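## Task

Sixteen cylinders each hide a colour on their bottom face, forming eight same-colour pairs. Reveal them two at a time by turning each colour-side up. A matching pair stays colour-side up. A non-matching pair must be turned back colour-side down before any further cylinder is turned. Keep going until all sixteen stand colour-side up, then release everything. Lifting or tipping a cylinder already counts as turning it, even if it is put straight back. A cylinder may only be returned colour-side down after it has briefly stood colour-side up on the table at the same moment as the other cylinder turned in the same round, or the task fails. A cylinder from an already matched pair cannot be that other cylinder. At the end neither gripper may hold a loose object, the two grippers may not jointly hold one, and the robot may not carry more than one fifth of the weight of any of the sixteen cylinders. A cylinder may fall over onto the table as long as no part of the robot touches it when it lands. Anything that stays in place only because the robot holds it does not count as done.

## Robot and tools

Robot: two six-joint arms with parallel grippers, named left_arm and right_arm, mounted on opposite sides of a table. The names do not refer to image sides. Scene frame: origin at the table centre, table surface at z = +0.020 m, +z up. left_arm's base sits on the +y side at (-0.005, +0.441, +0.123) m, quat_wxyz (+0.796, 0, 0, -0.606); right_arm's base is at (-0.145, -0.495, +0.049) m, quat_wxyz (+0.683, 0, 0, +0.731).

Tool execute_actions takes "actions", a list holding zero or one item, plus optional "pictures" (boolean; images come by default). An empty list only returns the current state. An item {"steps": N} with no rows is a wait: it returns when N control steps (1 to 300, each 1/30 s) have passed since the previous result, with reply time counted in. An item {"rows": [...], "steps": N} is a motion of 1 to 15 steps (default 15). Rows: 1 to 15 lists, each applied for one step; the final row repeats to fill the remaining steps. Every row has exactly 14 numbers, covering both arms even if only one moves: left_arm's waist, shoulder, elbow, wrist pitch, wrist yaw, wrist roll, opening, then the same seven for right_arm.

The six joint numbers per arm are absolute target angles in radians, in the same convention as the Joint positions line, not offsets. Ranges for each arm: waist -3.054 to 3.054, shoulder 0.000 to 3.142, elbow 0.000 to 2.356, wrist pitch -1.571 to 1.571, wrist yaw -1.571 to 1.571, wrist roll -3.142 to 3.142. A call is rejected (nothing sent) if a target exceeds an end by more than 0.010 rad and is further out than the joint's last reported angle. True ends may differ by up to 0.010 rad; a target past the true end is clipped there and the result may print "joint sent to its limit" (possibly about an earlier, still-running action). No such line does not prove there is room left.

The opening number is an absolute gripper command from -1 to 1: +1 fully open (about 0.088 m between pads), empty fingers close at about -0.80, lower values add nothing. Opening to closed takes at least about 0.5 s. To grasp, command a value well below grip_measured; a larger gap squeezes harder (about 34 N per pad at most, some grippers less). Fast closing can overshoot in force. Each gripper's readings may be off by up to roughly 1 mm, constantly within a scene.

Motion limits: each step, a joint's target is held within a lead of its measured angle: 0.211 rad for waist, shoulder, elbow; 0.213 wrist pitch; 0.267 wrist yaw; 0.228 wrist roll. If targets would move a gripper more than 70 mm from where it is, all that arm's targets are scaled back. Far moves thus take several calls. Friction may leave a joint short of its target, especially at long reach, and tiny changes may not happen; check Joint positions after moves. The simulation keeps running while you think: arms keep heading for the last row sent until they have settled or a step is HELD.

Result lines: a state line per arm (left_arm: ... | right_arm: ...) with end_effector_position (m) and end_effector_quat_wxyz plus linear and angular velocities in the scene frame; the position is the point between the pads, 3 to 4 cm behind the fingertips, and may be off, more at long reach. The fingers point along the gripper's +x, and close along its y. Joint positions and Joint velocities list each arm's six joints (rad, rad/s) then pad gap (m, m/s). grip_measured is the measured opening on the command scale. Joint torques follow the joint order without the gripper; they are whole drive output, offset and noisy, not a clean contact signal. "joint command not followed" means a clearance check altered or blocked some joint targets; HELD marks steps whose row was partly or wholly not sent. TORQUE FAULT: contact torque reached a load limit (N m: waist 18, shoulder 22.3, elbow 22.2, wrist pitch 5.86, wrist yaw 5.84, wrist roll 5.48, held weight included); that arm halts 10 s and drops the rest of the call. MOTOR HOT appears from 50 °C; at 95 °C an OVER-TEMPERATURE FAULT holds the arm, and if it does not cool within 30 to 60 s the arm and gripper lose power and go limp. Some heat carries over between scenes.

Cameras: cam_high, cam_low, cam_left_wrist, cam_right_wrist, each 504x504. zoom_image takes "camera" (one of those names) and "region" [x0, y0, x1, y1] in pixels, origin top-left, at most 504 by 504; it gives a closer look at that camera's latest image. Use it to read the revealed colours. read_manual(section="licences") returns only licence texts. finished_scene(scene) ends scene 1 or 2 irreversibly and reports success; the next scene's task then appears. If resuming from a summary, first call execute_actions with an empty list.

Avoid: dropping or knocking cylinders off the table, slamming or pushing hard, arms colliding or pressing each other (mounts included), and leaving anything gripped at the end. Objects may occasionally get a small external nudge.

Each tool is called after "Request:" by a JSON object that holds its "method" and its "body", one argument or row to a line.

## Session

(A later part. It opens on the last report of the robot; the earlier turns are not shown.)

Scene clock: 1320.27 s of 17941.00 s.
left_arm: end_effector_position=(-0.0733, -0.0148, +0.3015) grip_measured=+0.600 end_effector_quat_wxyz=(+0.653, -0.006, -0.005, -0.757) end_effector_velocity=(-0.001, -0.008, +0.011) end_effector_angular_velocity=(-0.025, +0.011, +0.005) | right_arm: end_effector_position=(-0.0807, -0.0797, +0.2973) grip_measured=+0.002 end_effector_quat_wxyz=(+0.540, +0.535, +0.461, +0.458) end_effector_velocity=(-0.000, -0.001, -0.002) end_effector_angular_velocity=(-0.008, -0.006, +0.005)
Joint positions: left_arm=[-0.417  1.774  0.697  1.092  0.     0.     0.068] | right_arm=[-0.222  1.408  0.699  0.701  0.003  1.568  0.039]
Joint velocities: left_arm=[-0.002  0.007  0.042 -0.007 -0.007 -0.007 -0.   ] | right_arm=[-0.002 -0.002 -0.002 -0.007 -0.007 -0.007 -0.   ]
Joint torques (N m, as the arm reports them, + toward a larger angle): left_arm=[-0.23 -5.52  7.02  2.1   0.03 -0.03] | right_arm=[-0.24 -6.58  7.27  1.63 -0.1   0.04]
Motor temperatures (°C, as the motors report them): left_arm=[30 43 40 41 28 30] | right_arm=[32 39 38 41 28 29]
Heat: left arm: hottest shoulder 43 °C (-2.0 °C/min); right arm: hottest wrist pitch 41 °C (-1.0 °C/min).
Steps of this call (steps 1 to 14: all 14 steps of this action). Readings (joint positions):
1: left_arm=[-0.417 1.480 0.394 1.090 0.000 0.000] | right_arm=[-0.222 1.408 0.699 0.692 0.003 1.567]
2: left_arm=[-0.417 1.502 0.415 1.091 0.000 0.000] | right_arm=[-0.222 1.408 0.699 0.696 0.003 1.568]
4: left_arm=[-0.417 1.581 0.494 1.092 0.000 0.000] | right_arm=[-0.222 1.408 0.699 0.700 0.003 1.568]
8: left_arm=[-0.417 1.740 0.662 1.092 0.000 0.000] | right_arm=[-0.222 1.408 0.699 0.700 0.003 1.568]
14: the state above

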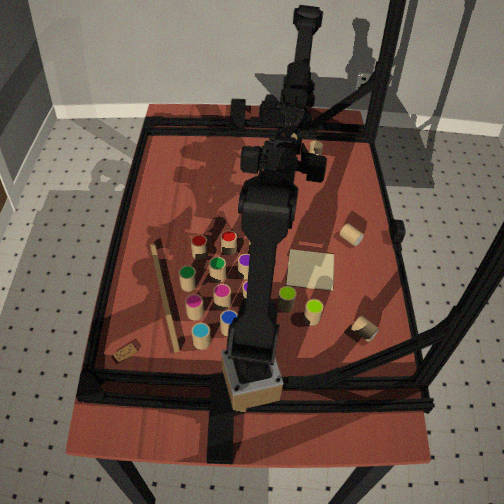

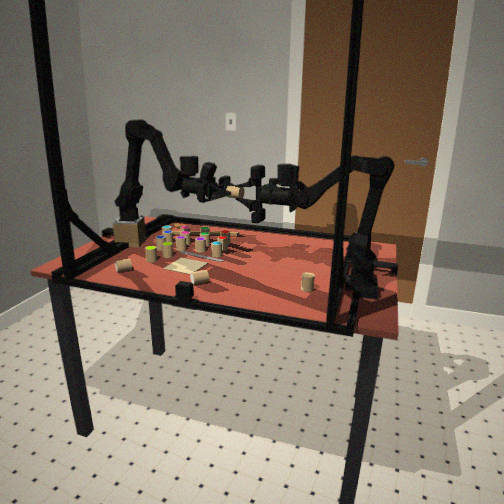

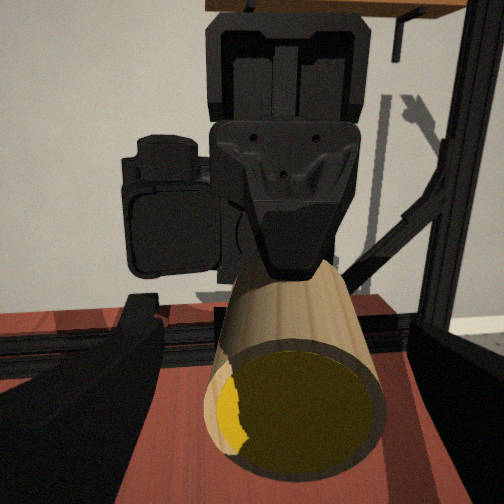

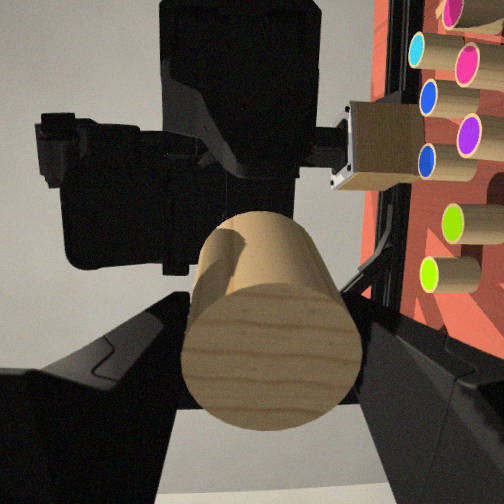

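Request:
{"method": "execute_actions", "body": {
  "actions": [
    {"rows":[[-0.42,1.783,0.708,1.093,0,0,0.45,-0.224,1.404,0.70,0.704,0,1.571,-0.3],[-0.42,1.783,0.708,1.093,0,0,0.35,-0.224,1.404,0.70,0.704,0,1.571,-0.3],[-0.42,1.783,0.708,1.093,0,0,0.25,-0.224,1.404,0.70,0.704,0,1.571,-0.3],[-0.42,1.783,0.708,1.093,0,0,0.2,-0.224,1.404,0.70,0.704,0,1.571,-0.3],[-0.42,1.783,0.708,1.093,0,0,0.15,-0.224,1.404,0.70,0.704,0,1.571,-0.3],[-0.42,1.783,0.708,1.093,0,0,0.1,-0.224,1.404,0.70,0.704,0,1.571,-0.3],[-0.42,1.783,0.708,1.093,0,0,0.06,-0.224,1.404,0.70,0.704,0,1.571,-0.3],[-0.42,1.783,0.708,1.093,0,0,0.03,-0.224,1.404,0.70,0.704,0,1.571,-0.3],[-0.42,1.783,0.708,1.093,0,0,-0.05,-0.224,1.404,0.70,0.704,0,1.571,-0.3],[-0.42,1.783,0.708,1.093,0,0,-0.15,-0.224,1.404,0.70,0.704,0,1.571,-0.3],[-0.42,1.783,0.708,1.093,0,0,-0.3,-0.224,1.404,0.70,0.704,0,1.571,-0.3]],"steps":15}
  ],
  "pictures": false
}}

Request:
{"method": "execute_actions", "body": {
  "actions": [
    {"rows":[[-0.42,1.783,0.708,1.093,0,0,-0.3,-0.224,1.404,0.70,0.704,0,1.571,0.6]],"steps":7}
  ],
  "pictures": false
}}

Request:
{"method": "execute_actions", "body": {
  "actions": [
    {"rows":[[-0.42,1.71,0.63,1.093,0,0,-0.3,-0.224,1.404,0.70,0.704,0,1.571,0.6],[-0.42,1.635,0.55,1.093,0,0,-0.3,-0.224,1.404,0.70,0.704,0,1.571,0.6],[-0.42,1.555,0.47,1.093,0,0,-0.3,-0.224,1.404,0.70,0.704,0,1.571,0.6],[-0.42,1.477,0.39,1.093,0,0,-0.3,-0.224,1.404,0.70,0.704,0,1.571,0.6]],"steps":8}
  ],
  "pictures": false
}}

Request:
{"method": "execute_actions", "body": {
  "actions": [
    {"rows":[[-0.85,1.1,0.8,-0.935,0,0,-0.3,0.27,1.2,1.2,-1.26,0,0,0.4]],"steps":15}
  ],
  "pictures": false
}}

Request:
{"method": "execute_actions", "body": {
  "actions": [
    {"rows":[[-0.85,1.1,0.8,-0.935,0,0,-0.3,0.27,1.2,1.2,-1.26,0,0,0.4]],"steps":15}
  ],
  "pictures": false
}}

Request:
{"method": "execute_actions", "body": {
  "actions": [
    {"rows":[[-0.85,1.232,0.596,-0.935,0,0,-0.3,0.27,1.26,0.95,-1.26,0,0,0.4]],"steps":15}
  ]
}}

Scene clock: 1331.13 s of 17941.00 s.
left_arm: end_effector_position=(-0.0740, -0.0156, +0.3018) grip_measured=+0.030 end_effector_quat_wxyz=(+0.653, -0.006, -0.005, -0.758) end_effector_velocity=(+0.000, +0.001, -0.005) end_effector_angular_velocity=(+0.021, -0.010, +0.005) | right_arm: end_effector_position=(-0.0803, -0.0799, +0.2973) grip_measured=+0.003 end_effector_quat_wxyz=(+0.540, +0.535, +0.461, +0.458) end_effector_velocity=(-0.000, +0.000, -0.010) end_effector_angular_velocity=(-0.040, +0.014, +0.005)
Joint positions: left_arm=[-0.419  1.776  0.701  1.092 -0.001  0.     0.04 ] | right_arm=[-0.223  1.408  0.699  0.701  0.002  1.569  0.039]
Joint velocities: left_arm=[-0.002 -0.002 -0.002 -0.022 -0.007  0.007 -0.   ] | right_arm=[-0.002  0.002 -0.002 -0.037 -0.007  0.007 -0.   ]
Joint torques (N m, as the arm reports them, + toward a larger angle): left_arm=[-0.08 -5.74  6.97  2.09  0.06 -0.03] | right_arm=[-0.1  -6.56  7.34  1.63 -0.09  0.06]
Motor temperatures (°C, as the motors report them): left_arm=[30 44 40 42 28 30] | right_arm=[32 39 39 42 28 29]
Heat: left arm: hottest shoulder 44 °C (-1.0 °C/min); right arm: hottest wrist pitch 42 °C (+0.0 °C/min).
Steps of this call (steps 1 to 15: the robot went on to your last target; steps 16 to 311: nothing new was sent; steps 312 to 326: all 15 steps of this action). Readings (joint positions):
312: left_arm=[-0.418 1.776 0.701 1.092 0.000 0.000] | right_arm=[-0.222 1.408 0.699 0.701 0.002 1.569]
313: left_arm=[-0.418 1.776 0.701 1.092 0.000 -0.000] | right_arm=[-0.222 1.408 0.699 0.701 0.002 1.569]
315: left_arm=[-0.418 1.776 0.701 1.092 0.000 -0.000] | right_arm=[-0.222 1.408 0.699 0.701 0.002 1.569]
319: left_arm=[-0.418 1.776 0.701 1.092 0.000 -0.000] | right_arm=[-0.222 1.408 0.699 0.701 0.002 1.569]
326: the state above

Scene clock: 1331.37 s of 17941.00 s.
left_arm: end_effector_position=(-0.0740, -0.0157, +0.3015) grip_measured=+0.029 end_effector_quat_wxyz=(+0.653, -0.006, -0.005, -0.758) end_effector_velocity=(+0.002, -0.001, -0.003) end_effector_angular_velocity=(+0.018, +0.005, +0.019) | right_arm: end_effector_position=(-0.0803, -0.0799, +0.2976) grip_measured=+0.511 end_effector_quat_wxyz=(+0.540, +0.535, +0.461, +0.458) end_effector_velocity=(-0.000, -0.001, -0.005) end_effector_angular_velocity=(-0.025, -0.018, +0.005)
Joint positions: left_arm=[-0.419  1.777  0.701  1.092 -0.001  0.     0.04 ] | right_arm=[-0.223  1.408  0.699  0.702  0.002  1.569  0.064]
Joint velocities: left_arm=[-0.002 -0.002  0.002 -0.022 -0.022 -0.007 -0.   ] | right_arm=[-0.002 -0.002 -0.002 -0.022 -0.007 -0.022  0.174]
Joint torques (N m, as the arm reports them, + toward a larger angle): left_arm=[-0.1  -5.83  7.    2.08  0.05 -0.03] | right_arm=[-0.12 -6.5   7.27  1.52 -0.08  0.03]
Motor temperatures (°C, as the motors report them): left_arm=[30 44 40 42 28 30] | right_arm=[32 39 39 42 28 29]
Heat: left arm: hottest shoulder 44 °C (-1.0 °C/min); right arm: hottest wrist pitch 42 °C (+0.0 °C/min).
Steps of this call (steps 1 to 7: all 7 steps of this action). Readings (joint positions):
1: left_arm=[-0.419 1.776 0.701 1.092 -0.001 0.000] | right_arm=[-0.223 1.408 0.699 0.701 0.002 1.569]
2: left_arm=[-0.419 1.776 0.701 1.092 -0.001 0.000] | right_arm=[-0.223 1.408 0.699 0.701 0.002 1.569]
4: left_arm=[-0.419 1.777 0.701 1.092 -0.001 0.000] | right_arm=[-0.223 1.408 0.699 0.702 0.002 1.569]
7: the state above

Scene clock: 1331.63 s of 17941.00 s.
left_arm: end_effector_position=(-0.0630, +0.0576, +0.3023) grip_measured=+0.029 end_effector_quat_wxyz=(+0.653, -0.002, -0.002, -0.758) end_effector_velocity=(+0.014, +0.075, +0.004) end_effector_angular_velocity=(-0.021, +0.011, +0.019) | right_arm: end_effector_position=(-0.0803, -0.0799, +0.2976) grip_measured=+0.598 end_effector_quat_wxyz=(+0.540, +0.535, +0.461, +0.458) end_effector_velocity=(+0.002, -0.002, +0.000) end_effector_angular_velocity=(-0.001, +0.008, -0.010)
Joint positions: left_arm=[-0.419  1.503  0.416  1.093 -0.001  0.     0.04 ] | right_arm=[-0.223  1.408  0.699  0.702  0.002  1.569  0.068]
Joint velocities: left_arm=[-0.002 -0.31  -0.281 -0.007 -0.022 -0.007 -0.   ] | right_arm=[-0.002 -0.007 -0.002 -0.007  0.007  0.007  0.001]
Joint torques (N m, as the arm reports them, + toward a larger angle): left_arm=[-0.11 -4.65  5.66  2.01  0.05 -0.04] | right_arm=[-0.08 -6.54  7.32  1.53 -0.09  0.04]
Motor temperatures (°C, as the motors report them): left_arm=[30 44 40 42 28 30] | right_arm=[32 39 39 42 28 29]
Heat: left arm: hottest shoulder 44 °C (-1.0 °C/min); right arm: hottest wrist pitch 42 °C (+0.0 °C/min).
Steps of this call (steps 1 to 8: all 8 steps of this action). Readings (joint positions):
1: left_arm=[-0.419 1.769 0.691 1.092 -0.001 0.000] | right_arm=[-0.223 1.408 0.699 0.702 0.002 1.569]
2: left_arm=[-0.419 1.743 0.662 1.091 -0.001 0.000] | right_arm=[-0.223 1.408 0.699 0.702 0.002 1.569]
4: left_arm=[-0.419 1.641 0.547 1.088 -0.001 0.000] | right_arm=[-0.223 1.408 0.699 0.702 0.002 1.569]
8: the state above

Scene clock: 1332.13 s of 17941.00 s.
left_arm: end_effector_position=(-0.2059, +0.1309, +0.4708) grip_measured=+0.029 end_effector_quat_wxyz=(+0.477, -0.050, -0.027, -0.877) end_effector_velocity=(-0.020, +0.052, -0.192) end_effector_angular_velocity=(+1.136, -0.740, -0.107) | right_arm: end_effector_position=(-0.2705, -0.1240, +0.4537) grip_measured=+0.401 end_effector_quat_wxyz=(+0.525, +0.252, +0.340, +0.738) end_effector_velocity=(-0.096, -0.167, -0.023) end_effector_angular_velocity=(-0.247, -2.347, +0.351)
Joint positions: left_arm=[-0.844  1.1    0.796  0.418  0.001  0.     0.04 ] | right_arm=[ 0.255  1.209  1.174  0.049 -0.004  0.874  0.059]
Joint velocities: left_arm=[-0.129 -0.32   0.237 -1.912 -0.022  0.007 -0.   ] | right_arm=[ 0.359 -0.339  0.569 -1.897 -0.022 -2.147 -0.001]
Joint torques (N m, as the arm reports them, + toward a larger angle): left_arm=[ 0.21 -1.32  6.04  0.94 -0.01 -0.04] | right_arm=[-1.05 -3.61  6.27  0.63  0.11 -0.06]
Motor temperatures (°C, as the motors report them): left_arm=[30 44 40 42 28 30] | right_arm=[32 40 39 42 28 29]
Heat: left arm: hottest shoulder 44 °C (-1.0 °C/min); right arm: hottest wrist pitch 42 °C (+0.0 °C/min).
Steps of this call (steps 1 to 15: all 15 steps of this action). Readings (joint positions):
1: left_arm=[-0.431 1.481 0.428 1.054 -0.010 0.000] | right_arm=[-0.215 1.396 0.710 0.674 0.008 1.548]
2: left_arm=[-0.461 1.460 0.450 1.005 -0.012 0.000] | right_arm=[-0.191 1.382 0.727 0.632 0.010 1.514]
4: left_arm=[-0.528 1.408 0.508 0.943 -0.010 0.000] | right_arm=[-0.129 1.345 0.776 0.571 0.007 1.446]
8: left_arm=[-0.659 1.288 0.631 0.812 -0.010 0.000] | right_arm=[0.014 1.274 0.913 0.427 0.006 1.290]
15: the state above

Scene clock: 1332.63 s of 17941.00 s.
left_arm: end_effector_position=(-0.1637, +0.1981, +0.2771) grip_measured=+0.029 end_effector_quat_wxyz=(+0.430, +0.379, +0.206, -0.793) end_effector_velocity=(+0.183, +0.284, -0.272) end_effector_angular_velocity=(+1.669, -1.076, -0.001) | right_arm: end_effector_position=(-0.2439, -0.2140, +0.2834) grip_measured=+0.400 end_effector_quat_wxyz=(+0.521, -0.361, +0.271, +0.725) end_effector_velocity=(+0.113, -0.325, -0.253) end_effector_angular_velocity=(-1.793, -0.798, +0.232)
Joint positions: left_arm=[-0.847  1.102  0.801 -0.591  0.001  0.     0.04 ] | right_arm=[ 0.267  1.198  1.201 -0.94  -0.002  0.025  0.059]
Joint velocities: left_arm=[-0.002 -0.002 -0.002 -1.985  0.007 -0.007  0.005] | right_arm=[-0.002 -0.002 -0.002 -1.956 -0.007 -0.286 -0.   ]
Joint torques (N m, as the arm reports them, + toward a larger angle): left_arm=[-0.23 -3.42  7.37  1.54  0.   -0.03] | right_arm=[ 0.1  -4.15  6.97  0.83  0.06 -0.05]
Motor temperatures (°C, as the motors report them): left_arm=[30 44 40 42 28 30] | right_arm=[32 39 39 42 28 29]
Heat: left arm: hottest shoulder 44 °C (-1.0 °C/min); right arm: hottest wrist pitch 42 °C (-1.0 °C/min).
Steps of this call (steps 1 to 15: all 15 steps of this action). Readings (joint positions):
1: left_arm=[-0.846 1.094 0.801 0.354 0.001 0.000] | right_arm=[0.263 1.200 1.188 -0.014 -0.004 0.804]
2: left_arm=[-0.846 1.092 0.802 0.286 0.001 0.000] | right_arm=[0.266 1.193 1.196 -0.078 -0.003 0.733]
4: left_arm=[-0.846 1.097 0.802 0.143 0.001 0.000] | right_arm=[0.267 1.190 1.201 -0.209 -0.003 0.593]
8: left_arm=[-0.847 1.102 0.801 -0.124 0.001 0.000] | right_arm=[0.267 1.198 1.201 -0.477 -0.003 0.313]
15: the state above

Scene clock: 1333.13 s of 17941.00 s.
left_arm: end_effector_position=(-0.0954, +0.3029, +0.1596) grip_measured=+0.028 end_effector_quat_wxyz=(+0.336, +0.622, +0.337, -0.622) end_effector_velocity=(+0.004, +0.004, -0.000) end_effector_angular_velocity=(+0.014, -0.018, +0.005) | right_arm: end_effector_position=(-0.2090, -0.3143, +0.1677) grip_measured=+0.400 end_effector_quat_wxyz=(+0.410, -0.575, +0.411, +0.577) end_effector_velocity=(+0.000, -0.002, -0.000) end_effector_angular_velocity=(-0.009, +0.004, +0.020)
Joint positions: left_arm=[-0.847  1.232  0.593 -0.933  0.001  0.     0.04 ] | right_arm=[ 0.268  1.262  0.95  -1.257 -0.002  0.003  0.059]
Joint velocities: left_arm=[-0.002 -0.002 -0.002 -0.022 -0.007 -0.007 -0.   ] | right_arm=[-0.002 -0.002 -0.002 -0.007 -0.007 -0.022 -0.   ]
Joint torques (N m, as the arm reports them, + toward a larger angle): left_arm=[-0.23 -2.7   6.37  0.47  0.01 -0.04] | right_arm=[ 0.2  -4.14  6.36  0.03  0.04 -0.1 ]
Motor temperatures (°C, as the motors report them): left_arm=[30 44 40 42 28 30] | right_arm=[32 39 39 42 28 29]
Heat: left arm: hottest shoulder 44 °C (-1.0 °C/min); right arm: hottest wrist pitch 42 °C (-1.0 °C/min).
Steps of this call (steps 1 to 15: all 15 steps of this action). Readings (joint positions):
1: left_arm=[-0.847 1.110 0.783 -0.625 0.001 0.000] | right_arm=[0.267 1.200 1.183 -0.979 -0.002 0.020]
2: left_arm=[-0.847 1.120 0.761 -0.650 0.001 0.000] | right_arm=[0.267 1.201 1.156 -1.013 -0.002 0.017]
4: left_arm=[-0.847 1.160 0.708 -0.737 0.001 0.000] | right_arm=[0.267 1.216 1.085 -1.104 -0.002 0.013]
8: left_arm=[-0.847 1.225 0.605 -0.904 0.001 0.000] | right_arm=[0.267 1.259 0.960 -1.235 -0.002 0.005]
15: the state above

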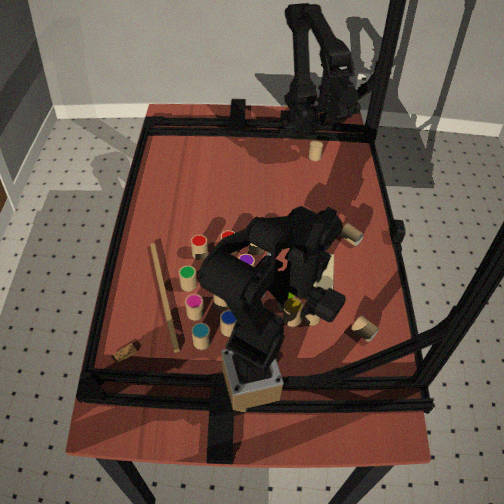

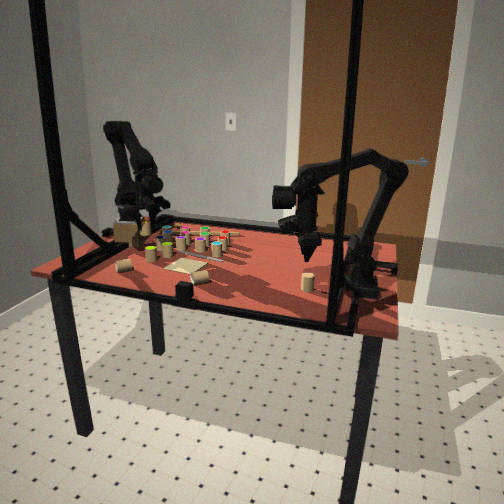

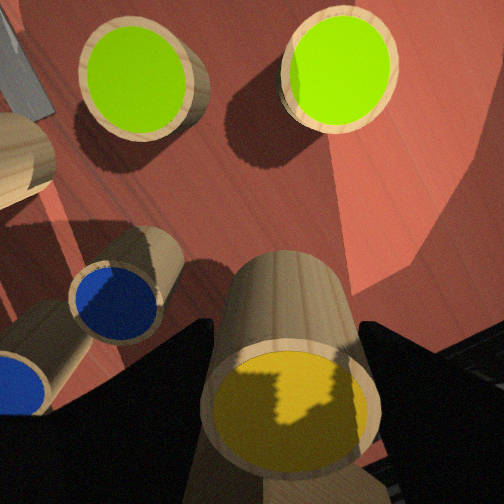

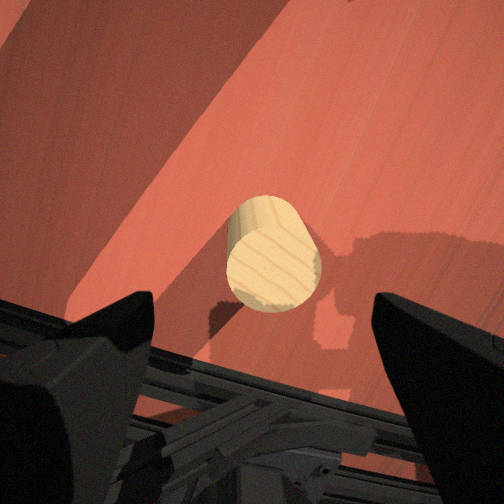

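Request:
{"method": "execute_actions", "body": {
  "actions": [
    {"rows":[[-0.85,1.25,0.575,-0.896,0,0,-0.3,0.25,1.26,0.92,-1.23,0,0,0.4],[-0.85,1.27,0.554,-0.855,0,0,-0.3,0.232,1.262,0.89,-1.2,0,0,0.4],[-0.85,1.291,0.534,-0.814,0,0,-0.3,0.232,1.265,0.86,-1.165,0,0,0.4],[-0.85,1.313,0.515,-0.773,0,0,-0.3,0.232,1.268,0.83,-1.13,0,0,0.4],[-0.85,1.336,0.496,-0.731,0,0,-0.3,0.232,1.272,0.79,-1.09,0,0,0.4],[-0.85,1.36,0.478,-0.689,0,0,-0.3,0.232,1.276,0.75,-1.045,0,0,0.4],[-0.85,1.386,0.46,-0.645,0,0,-0.3,0.232,1.276,0.75,-1.045,0,0,0.4],[-0.85,1.413,0.443,-0.601,0,0,-0.3,0.232,1.276,0.75,-1.045,0,0,0.4],[-0.85,1.441,0.427,-0.55,0,0,-0.3,0.232,1.276,0.75,-1.045,0,0,0.4],[-0.85,1.47,0.412,-0.5,0,0,-0.3,0.232,1.276,0.75,-1.045,0,0,0.4],[-0.85,1.495,0.398,-0.465,0,0,-0.3,0.232,1.276,0.75,-1.045,0,0,0.4],[-0.85,1.506,0.39,-0.46,0,0,-0.3,0.232,1.276,0.75,-1.045,0,0,0.4]],"steps":15}
  ],
  "pictures": false
}}

Request:
{"method": "execute_actions", "body": {
  "actions": [
    {"steps":6}
  ]
}}

Scene clock: 1338.60 s of 17941.00 s.
left_arm: end_effector_position=(-0.0947, +0.3040, +0.0814) grip_measured=+0.022 end_effector_quat_wxyz=(+0.335, +0.625, +0.338, -0.619) end_effector_velocity=(+0.021, +0.031, -0.047) end_effector_angular_velocity=(+0.072, -0.056, +0.005) | right_arm: end_effector_position=(-0.2013, -0.3173, +0.1179) grip_measured=+0.400 end_effector_quat_wxyz=(+0.420, -0.567, +0.419, +0.571) end_effector_velocity=(-0.001, -0.003, -0.000) end_effector_angular_velocity=(-0.009, +0.005, +0.010)
Joint positions: left_arm=[-0.848  1.494  0.398 -0.485  0.001  0.     0.04 ] | right_arm=[ 0.234  1.273  0.757 -1.049 -0.002  0.003  0.059]
Joint velocities: left_arm=[-0.002  0.154 -0.149  0.212 -0.007 -0.007 -0.   ] | right_arm=[ 0.002 -0.002 -0.002 -0.007 -0.007 -0.007 -0.   ]
Joint torques (N m, as the arm reports them, + toward a larger angle): left_arm=[-0.23 -3.19  4.68  0.85  0.   -0.04] | right_arm=[-0.3  -3.46  5.5   0.28  0.03 -0.05]
Motor temperatures (°C, as the motors report them): left_arm=[30 44 40 41 28 30] | right_arm=[32 39 39 41 28 29]
Heat: left arm: hottest shoulder 44 °C (-1.0 °C/min); right arm: hottest wrist pitch 41 °C (-2.0 °C/min).
Steps of this call (steps 1 to 15: the robot went on to your last target; steps 16 to 149: nothing new was sent; steps 150 to 164: all 15 steps of this action). Readings (joint positions):
150: left_arm=[-0.848 1.234 0.591 -0.929 0.001 0.000] | right_arm=[0.266 1.262 0.947 -1.254 -0.002 0.003]
151: left_arm=[-0.848 1.239 0.585 -0.908 0.001 0.000] | right_arm=[0.259 1.262 0.937 -1.237 -0.002 0.003]
153: left_arm=[-0.848 1.266 0.561 -0.844 0.001 0.000] | right_arm=[0.243 1.262 0.900 -1.188 -0.002 0.003]
157: left_arm=[-0.848 1.354 0.488 -0.694 0.001 0.000] | right_arm=[0.235 1.268 0.787 -1.084 -0.002 0.003]
164: the state above

Scene clock: 1338.80 s of 17941.00 s.
left_arm: end_effector_position=(-0.0944, +0.3044, +0.0800) grip_measured=+0.022 end_effector_quat_wxyz=(+0.335, +0.625, +0.339, -0.619) end_effector_velocity=(-0.002, -0.001, +0.001) end_effector_angular_velocity=(-0.006, +0.013, +0.005) | right_arm: end_effector_position=(-0.2014, -0.3169, +0.1179) grip_measured=+0.400 end_effector_quat_wxyz=(+0.421, -0.566, +0.419, +0.572) end_effector_velocity=(+0.002, -0.002, -0.000) end_effector_angular_velocity=(-0.005, -0.009, -0.010)
Joint positions: left_arm=[-0.848  1.499  0.394 -0.476  0.001  0.     0.04 ] | right_arm=[ 0.234  1.273  0.757 -1.047 -0.002  0.003  0.059]
Joint velocities: left_arm=[-0.002 -0.007 -0.002  0.007  0.007 -0.007 -0.   ] | right_arm=[-0.002 -0.002 -0.002 -0.007  0.007  0.007 -0.   ]
Joint torques (N m, as the arm reports them, + toward a larger angle): left_arm=[-0.23 -2.49  3.88  1.5   0.01 -0.05] | right_arm=[-0.17 -3.54  5.39  0.24  0.04 -0.05]
Motor temperatures (°C, as the motors report them): left_arm=[30 44 40 41 28 30] | right_arm=[32 39 39 41 28 29]
Heat: left arm: hottest shoulder 44 °C (-1.0 °C/min); right arm: hottest wrist pitch 41 °C (-2.0 °C/min).
Steps of this call (steps 1 to 6: the robot went on to your last target). Readings (joint positions):
1: left_arm=[-0.848 1.497 0.395 -0.478 0.001 0.000] | right_arm=[0.234 1.273 0.757 -1.048 -0.002 0.003]
2: left_arm=[-0.848 1.499 0.394 -0.477 0.001 0.000] | right_arm=[0.234 1.273 0.757 -1.048 -0.002 0.003]
4: left_arm=[-0.848 1.499 0.394 -0.477 0.001 0.000] | right_arm=[0.234 1.273 0.757 -1.047 -0.002 0.003]
6: the state above

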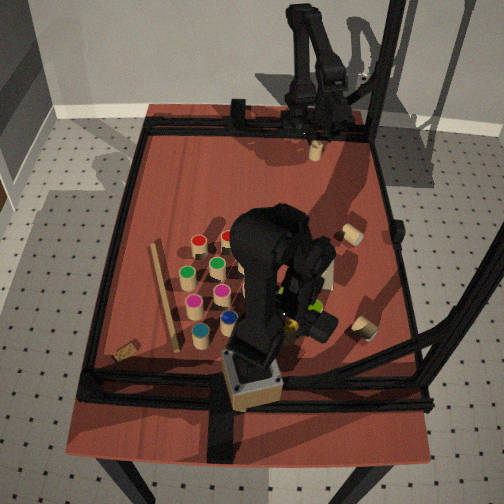

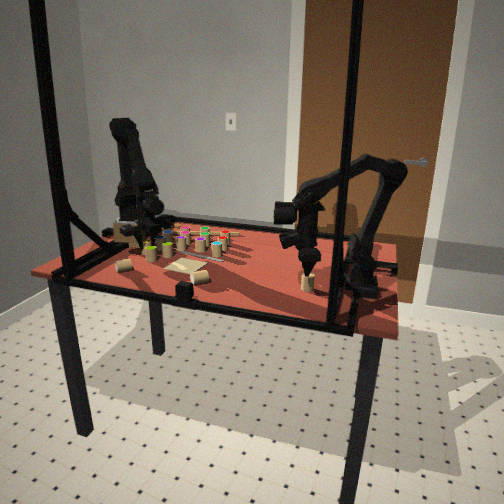

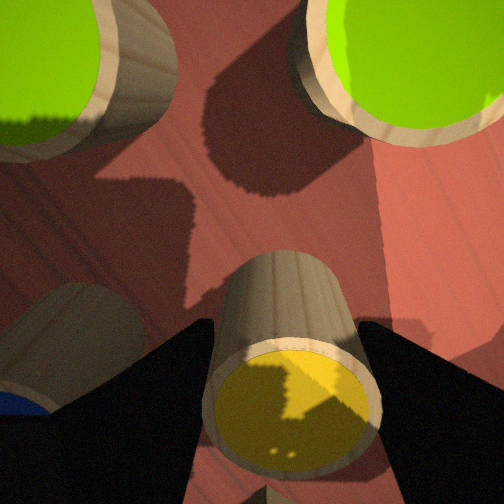

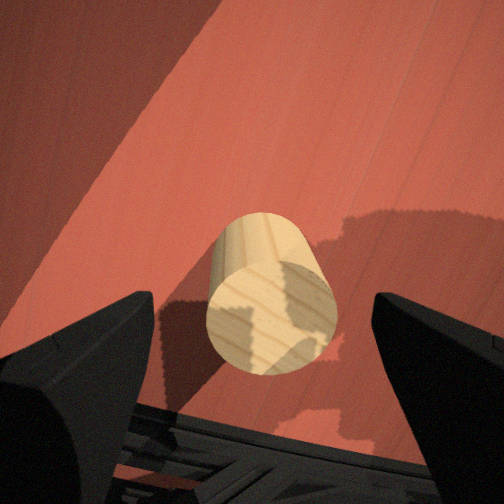

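Request:
{"method": "execute_actions", "body": {
  "actions": [
    {"rows":[[-0.85,1.5,0.394,-0.476,0,0,0,0.214,1.262,0.74,-1.05,0,0,0.4],[-0.85,1.5,0.394,-0.476,0,0,0.1,0.214,1.254,0.732,-1.048,0,0,0.4],[-0.85,1.5,0.394,-0.476,0,0,0.2,0.214,1.254,0.732,-1.048,0,0,0.4],[-0.85,1.5,0.394,-0.476,0,0,0.28,0.214,1.264,0.717,-1.025,0,0,0.4],[-0.85,1.5,0.394,-0.476,0,0,0.28,0.214,1.274,0.702,-1.002,0,0,0.4],[-0.85,1.5,0.394,-0.476,0,0,0.28,0.214,1.284,0.687,-0.979,0,0,0.4],[-0.85,1.47,0.412,-0.51,0,0,0.28,0.214,1.295,0.672,-0.956,0,0,0.4],[-0.85,1.413,0.443,-0.6,0,0,0.28,0.214,1.305,0.658,-0.933,0,0,0.4],[-0.85,1.36,0.478,-0.689,0,0,0.28,0.214,1.316,0.644,-0.91,0,0,0.4],[-0.85,1.313,0.515,-0.773,0,0,0.28,0.214,1.326,0.63,-0.887,0,0,0.4],[-0.85,1.27,0.554,-0.855,0,0,0.28,0.214,1.326,0.63,-0.887,0,0,0.4],[-0.85,1.232,0.596,-0.935,0,0,0.28,0.214,1.326,0.63,-0.887,0,0,0.4]],"steps":15}
  ],
  "pictures": false
}}

Request:
{"method": "execute_actions", "body": {
  "actions": [
    {"rows":[[-0.85,1.2,0.65,-0.935,0,0,0.28,0.214,1.326,0.63,-0.887,0,0,0.4],[-0.85,1.1,0.7,-0.8,0,0,0.28,0.214,1.326,0.63,-0.887,0,0,0.4],[-0.85,1.0,0.7,-0.6,0,0,0.28,0.214,1.326,0.63,-0.887,0,0,0.4]],"steps":8}
  ]
}}

Scene clock: 1345.33 s of 17941.00 s.
left_arm: end_effector_position=(-0.0993, +0.2971, +0.1538) grip_measured=+0.278 end_effector_quat_wxyz=(+0.340, +0.615, +0.333, -0.629) end_effector_velocity=(-0.005, -0.013, +0.151) end_effector_angular_velocity=(-0.125, +0.055, -0.009) | right_arm: end_effector_position=(-0.1965, -0.3220, +0.0821) grip_measured=+0.400 end_effector_quat_wxyz=(+0.423, -0.567, +0.427, +0.564) end_effector_velocity=(-0.006, +0.012, -0.006) end_effector_angular_velocity=(+0.057, +0.040, -0.015)
Joint positions: left_arm=[-0.849  1.252  0.58  -0.876  0.001  0.     0.053] | right_arm=[ 0.217  1.319  0.637 -0.896 -0.002  0.002  0.059]
Joint velocities: left_arm=[-0.002 -0.398  0.403 -0.667 -0.022  0.007  0.001] | right_arm=[-0.007  0.007 -0.022  0.095 -0.022  0.007 -0.   ]
Joint torques (N m, as the arm reports them, + toward a larger angle): left_arm=[-0.08 -1.91  4.26 -0.12  0.01 -0.04] | right_arm=[-0.21 -3.07  5.25  0.33  0.02 -0.06]
Motor temperatures (°C, as the motors report them): left_arm=[30 43 39 41 28 30] | right_arm=[32 39 39 41 28 29]
Heat: left arm: hottest shoulder 43 °C (-3.0 °C/min); right arm: hottest wrist pitch 41 °C (-3.0 °C/min).
Steps of this call (steps 1 to 30: the robot went on to your last target; steps 31 to 181: nothing new was sent; steps 182 to 196: all 15 steps of this action). Readings (joint positions):
182: left_arm=[-0.849 1.500 0.394 -0.462 0.001 0.000] | right_arm=[0.232 1.273 0.755 -1.047 -0.002 0.003]
183: left_arm=[-0.849 1.500 0.394 -0.464 0.001 0.000] | right_arm=[0.226 1.272 0.753 -1.047 -0.002 0.003]
185: left_arm=[-0.849 1.500 0.394 -0.470 0.001 0.000] | right_arm=[0.220 1.267 0.743 -1.044 -0.002 0.003]
189: left_arm=[-0.849 1.482 0.404 -0.513 0.001 0.000] | right_arm=[0.217 1.277 0.699 -0.979 -0.002 0.002]
196: the state above

Scene clock: 1345.60 s of 17941.00 s.
left_arm: end_effector_position=(-0.1475, +0.2234, +0.2537) grip_measured=+0.280 end_effector_quat_wxyz=(+0.423, +0.403, +0.218, -0.782) end_effector_velocity=(-0.061, -0.094, +0.248) end_effector_angular_velocity=(-0.930, +0.616, +0.020) | right_arm: end_effector_position=(-0.1969, -0.3205, +0.0820) grip_measured=+0.400 end_effector_quat_wxyz=(+0.424, -0.565, +0.425, +0.566) end_effector_velocity=(+0.000, -0.004, -0.001) end_effector_angular_velocity=(-0.014, +0.004, -0.010)
Joint positions: left_arm=[-0.849  1.018  0.698 -0.631  0.001  0.     0.053] | right_arm=[ 0.217  1.319  0.636 -0.889 -0.002  0.002  0.059]
Joint velocities: left_arm=[-0.002 -0.442  0.227  0.447 -0.007 -0.022  0.   ] | right_arm=[-0.002 -0.002 -0.007 -0.007 -0.007  0.007 -0.   ]
Joint torques (N m, as the arm reports them, + toward a larger angle): left_arm=[-0.17 -1.3   5.52  0.92  0.01 -0.03] | right_arm=[-0.25 -3.06  5.05  0.23  0.02 -0.04]
Motor temperatures (°C, as the motors report them): left_arm=[30 43 39 41 28 30] | right_arm=[32 39 39 41 28 29]
Heat: left arm: hottest shoulder 43 °C (-3.0 °C/min); right arm: hottest wrist pitch 41 °C (-3.0 °C/min).
Steps of this call (steps 1 to 8: all 8 steps of this action). Readings (joint positions):
1: left_arm=[-0.849 1.239 0.596 -0.900 0.001 0.000] | right_arm=[0.217 1.319 0.636 -0.893 -0.002 0.002]
2: left_arm=[-0.849 1.215 0.612 -0.899 0.001 0.000] | right_arm=[0.217 1.319 0.636 -0.891 -0.002 0.002]
4: left_arm=[-0.849 1.135 0.635 -0.789 0.001 0.000] | right_arm=[0.217 1.319 0.636 -0.890 -0.002 0.002]
8: the state above

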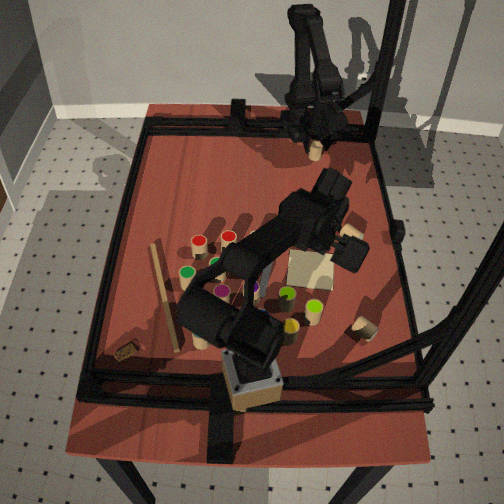

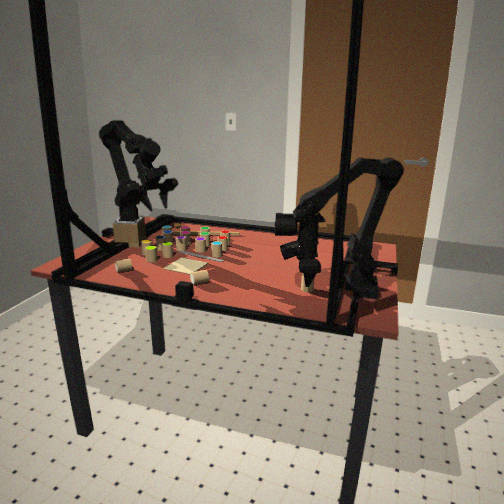

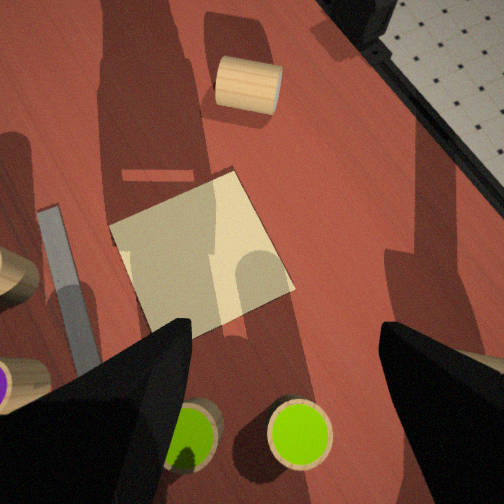

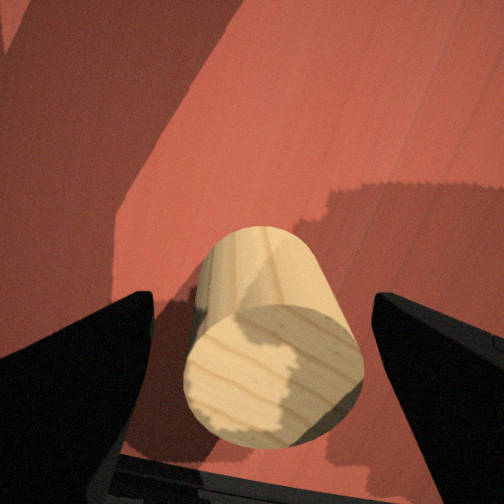

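Request:
{"method": "execute_actions", "body": {
  "actions": [
    {"rows":[[-0.7,1.0,0.6,-0.2,0,0,0.6,0.214,1.302,0.621,-0.892,0,0,0.4],[-0.55,1.0,0.6,0,0,0,0.6,0.214,1.302,0.621,-0.892,0,0,0.4],[-0.416,1.0,0.5,0.2,0,0,0.6,0.214,1.302,0.621,-0.892,0,0,0.35],[-0.416,1.0,0.5,0.5,0,0,0.6,0.214,1.302,0.621,-0.892,0,0,0.3],[-0.416,1.0,0.5,0.5,0,0,0.6,0.214,1.302,0.621,-0.892,0,0,0.25],[-0.416,1.0,0.5,0.5,0,0,0.6,0.214,1.302,0.621,-0.892,0,0,0.2],[-0.416,1.0,0.5,0.5,0,0,0.6,0.214,1.302,0.621,-0.892,0,0,0.15],[-0.416,1.0,0.5,0.5,0,0,0.6,0.214,1.302,0.621,-0.892,0,0,0.1],[-0.416,1.0,0.5,0.5,0,0,0.6,0.214,1.302,0.621,-0.892,0,0,0.06],[-0.416,1.0,0.5,0.5,0,0,0.6,0.214,1.302,0.621,-0.892,0,0,0.03],[-0.416,1.0,0.5,0.5,0,0,0.6,0.214,1.302,0.621,-0.892,0,0,-0.05],[-0.416,1.0,0.5,0.5,0,0,0.6,0.214,1.302,0.621,-0.892,0,0,-0.15],[-0.416,1.0,0.5,0.5,0,0,0.6,0.214,1.302,0.621,-0.892,0,0,-0.3]],"steps":15}
  ],
  "pictures": false
}}

Request:
{"method": "execute_actions", "body": {
  "actions": [
    {"rows":[[-0.416,1.0,0.5,0.5,0,0,0.6,0.214,1.302,0.621,-0.892,0,0,-0.3],[-0.416,1.0,0.5,0.5,0,0,0.6,0.214,1.275,0.675,-0.97,0,0,-0.3],[-0.416,1.0,0.5,0.5,0,0,0.6,0.214,1.25,0.73,-1.05,0,0,-0.3],[-0.416,1.0,0.5,0.5,0,0,0.6,0.214,1.24,0.8,-1.13,0,0,-0.3],[-0.416,1.0,0.5,0.5,0,0,0.6,0.214,1.24,0.87,-1.2,0,0,-0.3],[-0.416,1.0,0.5,0.5,0,0,0.6,0.214,1.24,0.94,-1.26,0,0,-0.3]],"steps":11}
  ],
  "pictures": false
}}

Request:
{"method": "execute_actions", "body": {
  "actions": [
    {"rows":[[-0.416,1.0,0.5,0.5,0,0,0.6,-0.224,1.3,1.3,0,0,1.571,-0.3]],"steps":15}
  ],
  "pictures": false
}}

Request:
{"method": "execute_actions", "body": {
  "actions": [
    {"rows":[[-0.416,1.477,0.39,1.09,0,0,0.6,-0.224,1.404,0.70,0.704,0,1.571,-0.3]],"steps":15}
  ],
  "pictures": false
}}

Request:
{"method": "execute_actions", "body": {
  "actions": [
    {"rows":[[-0.416,1.477,0.39,1.09,0,0,0.6,-0.224,1.404,0.70,0.704,0,1.571,-0.3]],"steps":8}
  ],
  "pictures": false
}}

Request:
{"method": "execute_actions", "body": {
  "actions": [
    {"rows":[[-0.416,1.53,0.44,1.093,0,0,0.6,-0.224,1.404,0.70,0.704,0,1.571,-0.3],[-0.416,1.58,0.495,1.093,0,0,0.6,-0.224,1.404,0.70,0.704,0,1.571,-0.3],[-0.416,1.635,0.55,1.093,0,0,0.6,-0.224,1.404,0.70,0.704,0,1.571,-0.3],[-0.416,1.69,0.60,1.093,0,0,0.6,-0.224,1.404,0.70,0.704,0,1.571,-0.3],[-0.416,1.74,0.655,1.093,0,0,0.6,-0.224,1.404,0.70,0.704,0,1.571,-0.3],[-0.416,1.783,0.708,1.093,0,0,0.6,-0.224,1.404,0.70,0.704,0,1.571,-0.3]],"steps":14}
  ]
}}

Scene clock: 1360.47 s of 17941.00 s.
left_arm: end_effector_position=(-0.0559, +0.1063, +0.3530) grip_measured=+0.599 end_effector_quat_wxyz=(+0.651, +0.054, +0.047, -0.756) end_effector_velocity=(-0.002, -0.058, +0.401) end_effector_angular_velocity=(-1.834, +0.270, +0.023) | right_arm: end_effector_position=(-0.1962, -0.3227, +0.0816) grip_measured=+0.004 end_effector_quat_wxyz=(+0.424, -0.565, +0.426, +0.565) end_effector_velocity=(-0.001, -0.003, -0.000) end_effector_angular_velocity=(-0.009, +0.005, +0.024)
Joint positions: left_arm=[-0.42   1.005  0.502  0.36  -0.002 -0.     0.068] | right_arm=[ 0.217  1.311  0.629 -0.891 -0.002  0.002  0.039]
Joint velocities: left_arm=[ 0.017  0.002  0.002  1.853 -0.007  0.007  0.   ] | right_arm=[ 0.002 -0.002 -0.002 -0.007 -0.007 -0.022 -0.   ]
Joint torques (N m, as the arm reports them, + toward a larger angle): left_arm=[ 0.29 -3.42  7.53  2.18  0.09 -0.03] | right_arm=[-0.18 -4.8   4.97  0.02  0.01 -0.04]
Motor temperatures (°C, as the motors report them): left_arm=[30 42 40 41 28 30] | right_arm=[32 38 38 40 28 29]
Heat: left arm: hottest shoulder 42 °C (-2.0 °C/min); right arm: hottest wrist pitch 40 °C (-2.0 °C/min).
Steps of this call (steps 1 to 30: the robot went on to your last target; steps 31 to 100: nothing new was sent; then 11.03 s passed at rest; steps 101 to 115: all 15 steps of this action). Readings (joint positions):
101: left_arm=[-0.831 1.001 0.685 -0.555 0.010 -0.000] | right_arm=[0.217 1.319 0.635 -0.889 -0.002 0.002]
102: left_arm=[-0.780 0.999 0.660 -0.478 0.012 -0.001] | right_arm=[0.217 1.317 0.634 -0.889 -0.002 0.002]
104: left_arm=[-0.647 0.998 0.589 -0.340 0.006 -0.001] | right_arm=[0.217 1.314 0.631 -0.890 -0.002 0.002]
108: left_arm=[-0.451 1.006 0.506 -0.098 -0.003 -0.001] | right_arm=[0.217 1.312 0.629 -0.890 -0.002 0.002]
115: the state above

Scene clock: 1360.83 s of 17941.00 s.
left_arm: end_effector_position=(-0.0556, +0.1049, +0.3847) grip_measured=+0.600 end_effector_quat_wxyz=(+0.653, +0.000, +0.000, -0.757) end_effector_velocity=(+0.000, +0.000, -0.002) end_effector_angular_velocity=(+0.010, +0.021, +0.005) | right_arm: end_effector_position=(-0.1994, -0.3118, +0.1671) grip_measured=+0.004 end_effector_quat_wxyz=(+0.429, -0.558, +0.420, +0.573) end_effector_velocity=(+0.012, -0.037, +0.028) end_effector_angular_velocity=(-0.155, -0.053, +0.019)
Joint positions: left_arm=[-0.419  0.999  0.502  0.496 -0.001 -0.     0.068] | right_arm=[ 0.217  1.24   0.932 -1.239 -0.002  0.002  0.039]
Joint velocities: left_arm=[-0.002 -0.002 -0.002 -0.007 -0.007 -0.022 -0.   ] | right_arm=[-0.002 -0.022  0.1   -0.286  0.007 -0.022 -0.   ]
Joint torques (N m, as the arm reports them, + toward a larger angle): left_arm=[ 0.21 -2.75  7.4   2.17  0.09 -0.01] | right_arm=[-0.14 -3.57  6.11 -0.07  0.02 -0.05]
Motor temperatures (°C, as the motors report them): left_arm=[30 42 40 41 28 30] | right_arm=[32 38 38 40 28 29]
Heat: left arm: hottest shoulder 42 °C (-2.0 °C/min); right arm: hottest wrist pitch 40 °C (-2.0 °C/min).
Steps of this call (steps 1 to 11: all 11 steps of this action). Readings (joint positions):
1: left_arm=[-0.420 1.005 0.502 0.411 -0.002 -0.000] | right_arm=[0.217 1.311 0.629 -0.891 -0.002 0.002]
2: left_arm=[-0.419 1.002 0.502 0.444 -0.002 -0.000] | right_arm=[0.217 1.308 0.635 -0.907 -0.002 0.002]
4: left_arm=[-0.419 1.000 0.502 0.473 -0.001 -0.000] | right_arm=[0.217 1.288 0.679 -1.013 -0.002 0.002]
8: left_arm=[-0.419 0.999 0.502 0.494 -0.001 -0.000] | right_arm=[0.217 1.254 0.877 -1.192 -0.002 0.002]
11: the state above

Scene clock: 1361.33 s of 17941.00 s.
left_arm: end_effector_position=(-0.0556, +0.1049, +0.3851) grip_measured=+0.600 end_effector_quat_wxyz=(+0.653, -0.001, -0.000, -0.757) end_effector_velocity=(+0.002, -0.001, -0.007) end_effector_angular_velocity=(+0.028, +0.003, +0.020) | right_arm: end_effector_position=(-0.0872, -0.1158, +0.3613) grip_measured=+0.004 end_effector_quat_wxyz=(+0.740, +0.140, +0.418, +0.508) end_effector_velocity=(+0.057, +0.201, +0.410) end_effector_angular_velocity=(+2.291, +1.504, -1.066)
Joint positions: left_arm=[-0.419  0.999  0.502  0.498 -0.001 -0.     0.068] | right_arm=[-0.22   1.29   1.286 -0.492  0.001  0.802  0.039]
Joint velocities: left_arm=[-0.002  0.002 -0.002 -0.022 -0.022 -0.007 -0.   ] | right_arm=[-0.066  0.002  0.081  1.956  0.007  2.088 -0.   ]
Joint torques (N m, as the arm reports them, + toward a larger angle): left_arm=[ 0.23 -2.78  7.47  2.16  0.08 -0.02] | right_arm=[ 0.15 -4.44  8.46  1.43 -0.06  0.09]
Motor temperatures (°C, as the motors report them): left_arm=[30 42 40 41 28 30] | right_arm=[32 38 38 40 28 29]
Heat: left arm: hottest shoulder 42 °C (-2.0 °C/min); right arm: hottest wrist pitch 40 °C (-2.0 °C/min).
Steps of this call (steps 1 to 15: all 15 steps of this action). Readings (joint positions):
1: left_arm=[-0.419 0.999 0.502 0.496 -0.001 -0.000] | right_arm=[0.200 1.243 0.948 -1.234 -0.009 0.033]
2: left_arm=[-0.419 0.999 0.502 0.497 -0.001 -0.000] | right_arm=[0.160 1.255 0.971 -1.187 -0.010 0.081]
4: left_arm=[-0.419 0.999 0.502 0.498 -0.001 -0.000] | right_arm=[0.078 1.278 1.046 -1.089 -0.007 0.167]
8: left_arm=[-0.419 0.999 0.502 0.498 -0.001 -0.000] | right_arm=[-0.074 1.285 1.180 -0.931 -0.006 0.337]
15: the state above

Scene clock: 1361.83 s of 17941.00 s.
left_arm: end_effector_position=(-0.0616, +0.0652, +0.3017) grip_measured=+0.600 end_effector_quat_wxyz=(+0.653, -0.000, -0.000, -0.757) end_effector_velocity=(-0.002, -0.002, -0.008) end_effector_angular_velocity=(+0.008, +0.006, -0.010) | right_arm: end_effector_position=(-0.0826, -0.0906, +0.2249) grip_measured=+0.004 end_effector_quat_wxyz=(+0.610, +0.448, +0.538, +0.372) end_effector_velocity=(+0.022, +0.140, +0.419) end_effector_angular_velocity=(+2.060, -0.057, -0.083)
Joint positions: left_arm=[-0.419  1.469  0.388  1.082 -0.001 -0.     0.068] | right_arm=[-0.222  1.419  0.692  0.397  0.001  1.548  0.039]
Joint velocities: left_arm=[-0.002  0.042 -0.002  0.037  0.007 -0.007 -0.   ] | right_arm=[-0.002 -0.002 -0.017  2.059 -0.007  0.271 -0.001]
Joint torques (N m, as the arm reports them, + toward a larger angle): left_arm=[ 0.19 -3.8   6.3   2.25  0.07 -0.02] | right_arm=[-0.2  -7.84  8.38  1.96 -0.05  0.06]
Motor temperatures (°C, as the motors report them): left_arm=[30 42 40 41 28 30] | right_arm=[32 38 38 40 28 29]
Heat: left arm: hottest shoulder 42 °C (-2.0 °C/min); right arm: hottest wrist pitch 40 °C (-2.0 °C/min).
Steps of this call (steps 1 to 15: all 15 steps of this action). Readings (joint positions):
1: left_arm=[-0.419 1.034 0.483 0.570 -0.001 -0.000] | right_arm=[-0.221 1.297 1.271 -0.423 0.001 0.857]
2: left_arm=[-0.419 1.084 0.467 0.652 -0.001 -0.000] | right_arm=[-0.221 1.300 1.246 -0.369 0.001 0.906]
4: left_arm=[-0.419 1.211 0.433 0.766 -0.001 -0.000] | right_arm=[-0.221 1.320 1.170 -0.272 0.001 1.013]
8: left_arm=[-0.419 1.436 0.391 0.988 -0.001 -0.000] | right_arm=[-0.221 1.389 0.940 -0.030 0.001 1.274]
15: the state above

Scene clock: 1362.10 s of 17941.00 s.
left_arm: end_effector_position=(-0.0616, +0.0650, +0.3023) grip_measured=+0.600 end_effector_quat_wxyz=(+0.653, -0.002, -0.002, -0.757) end_effector_velocity=(+0.002, +0.000, -0.005) end_effector_angular_velocity=(+0.021, -0.010, +0.020) | right_arm: end_effector_position=(-0.0809, -0.0798, +0.2934) grip_measured=+0.003 end_effector_quat_wxyz=(+0.544, +0.530, +0.466, +0.454) end_effector_velocity=(+0.002, -0.000, +0.024) end_effector_angular_velocity=(+0.112, +0.005, -0.010)
Joint positions: left_arm=[-0.419  1.471  0.388  1.088 -0.001 -0.     0.068] | right_arm=[-0.222  1.409  0.698  0.685  0.001  1.567  0.039]
Joint velocities: left_arm=[-0.002 -0.002 -0.002 -0.022 -0.022  0.007 -0.   ] | right_arm=[-0.002 -0.002 -0.002  0.11   0.007  0.022 -0.   ]
Joint torques (N m, as the arm reports them, + toward a larger angle): left_arm=[ 0.23 -3.72  6.3   2.2   0.09 -0.02] | right_arm=[-0.17 -6.55  7.34  1.76 -0.05  0.05]
Motor temperatures (°C, as the motors report them): left_arm=[30 42 40 41 28 30] | right_arm=[32 38 38 40 28 29]
Heat: left arm: hottest shoulder 42 °C (-2.0 °C/min); right arm: hottest wrist pitch 40 °C (-2.0 °C/min).
Steps of this call (steps 1 to 8: all 8 steps of this action). Readings (joint positions):
1: left_arm=[-0.419 1.470 0.388 1.084 -0.001 -0.000] | right_arm=[-0.222 1.419 0.692 0.469 0.001 1.554]
2: left_arm=[-0.419 1.470 0.388 1.085 -0.001 -0.000] | right_arm=[-0.222 1.417 0.694 0.537 0.001 1.559]
4: left_arm=[-0.419 1.471 0.388 1.087 -0.001 -0.000] | right_arm=[-0.222 1.412 0.697 0.632 0.001 1.564]
8: the state above

Scene clock: 1362.57 s of 17941.00 s.
left_arm: end_effector_position=(-0.0734, -0.0147, +0.3013) grip_measured=+0.600 end_effector_quat_wxyz=(+0.653, -0.006, -0.005, -0.757) end_effector_velocity=(-0.001, -0.008, +0.009) end_effector_angular_velocity=(-0.021, +0.011, +0.005) | right_arm: end_effector_position=(-0.0809, -0.0798, +0.2970) grip_measured=+0.003 end_effector_quat_wxyz=(+0.540, +0.534, +0.462, +0.458) end_effector_velocity=(+0.004, -0.001, +0.001) end_effector_angular_velocity=(-0.001, -0.052, -0.014)
Joint positions: left_arm=[-0.418  1.774  0.697  1.092 -0.001 -0.     0.068] | right_arm=[-0.222  1.408  0.698  0.701  0.001  1.568  0.039]
Joint velocities: left_arm=[-0.002  0.012  0.042 -0.007 -0.007 -0.007  0.   ] | right_arm=[-0.007 -0.002 -0.002  0.007  0.007 -0.051 -0.   ]
Joint torques (N m, as the arm reports them, + toward a larger angle): left_arm=[ 0.17 -5.56  7.04  2.1   0.07 -0.03] | right_arm=[-0.24 -6.59  7.43  1.63 -0.07  0.05]
Motor temperatures (°C, as the motors report them): left_arm=[30 42 40 41 28 30] | right_arm=[32 38 38 40 28 29]
Heat: left arm: hottest shoulder 42 °C (-2.0 °C/min); right arm: hottest wrist pitch 40 °C (-2.0 °C/min).
Steps of this call (steps 1 to 14: all 14 steps of this action). Readings (joint positions):
1: left_arm=[-0.419 1.480 0.395 1.090 -0.001 -0.000] | right_arm=[-0.222 1.408 0.698 0.689 0.001 1.567]
2: left_arm=[-0.419 1.501 0.414 1.092 -0.001 -0.000] | right_arm=[-0.222 1.408 0.698 0.693 0.001 1.568]
4: left_arm=[-0.419 1.578 0.491 1.092 -0.001 -0.000] | right_arm=[-0.222 1.408 0.698 0.699 0.001 1.568]
8: left_arm=[-0.418 1.740 0.662 1.092 -0.001 -0.000] | right_arm=[-0.222 1.408 0.698 0.700 0.001 1.568]
14: the state above

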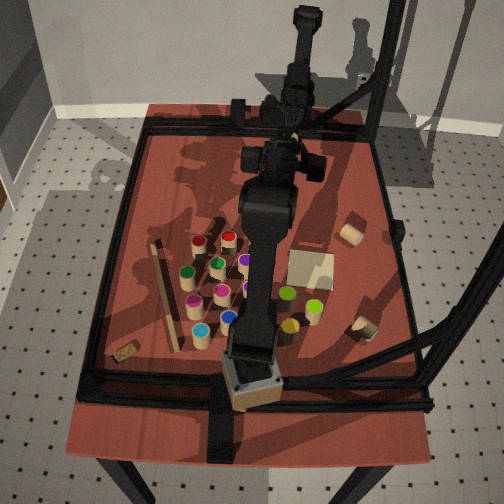

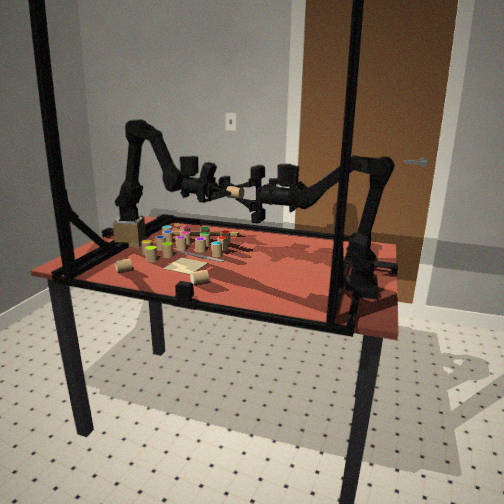

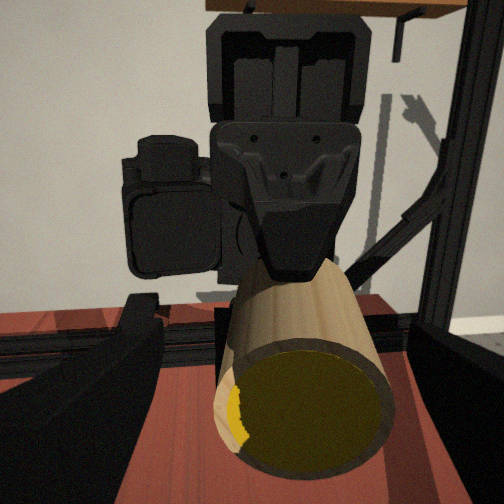

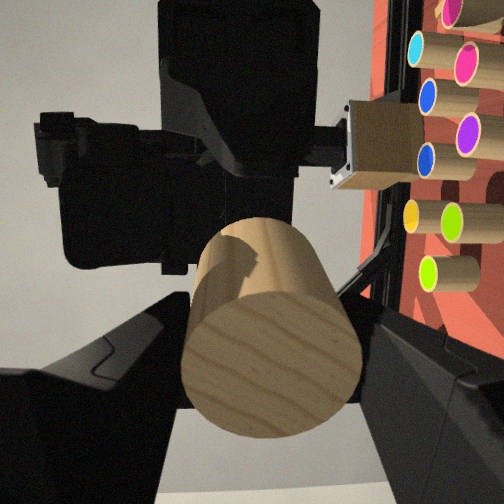

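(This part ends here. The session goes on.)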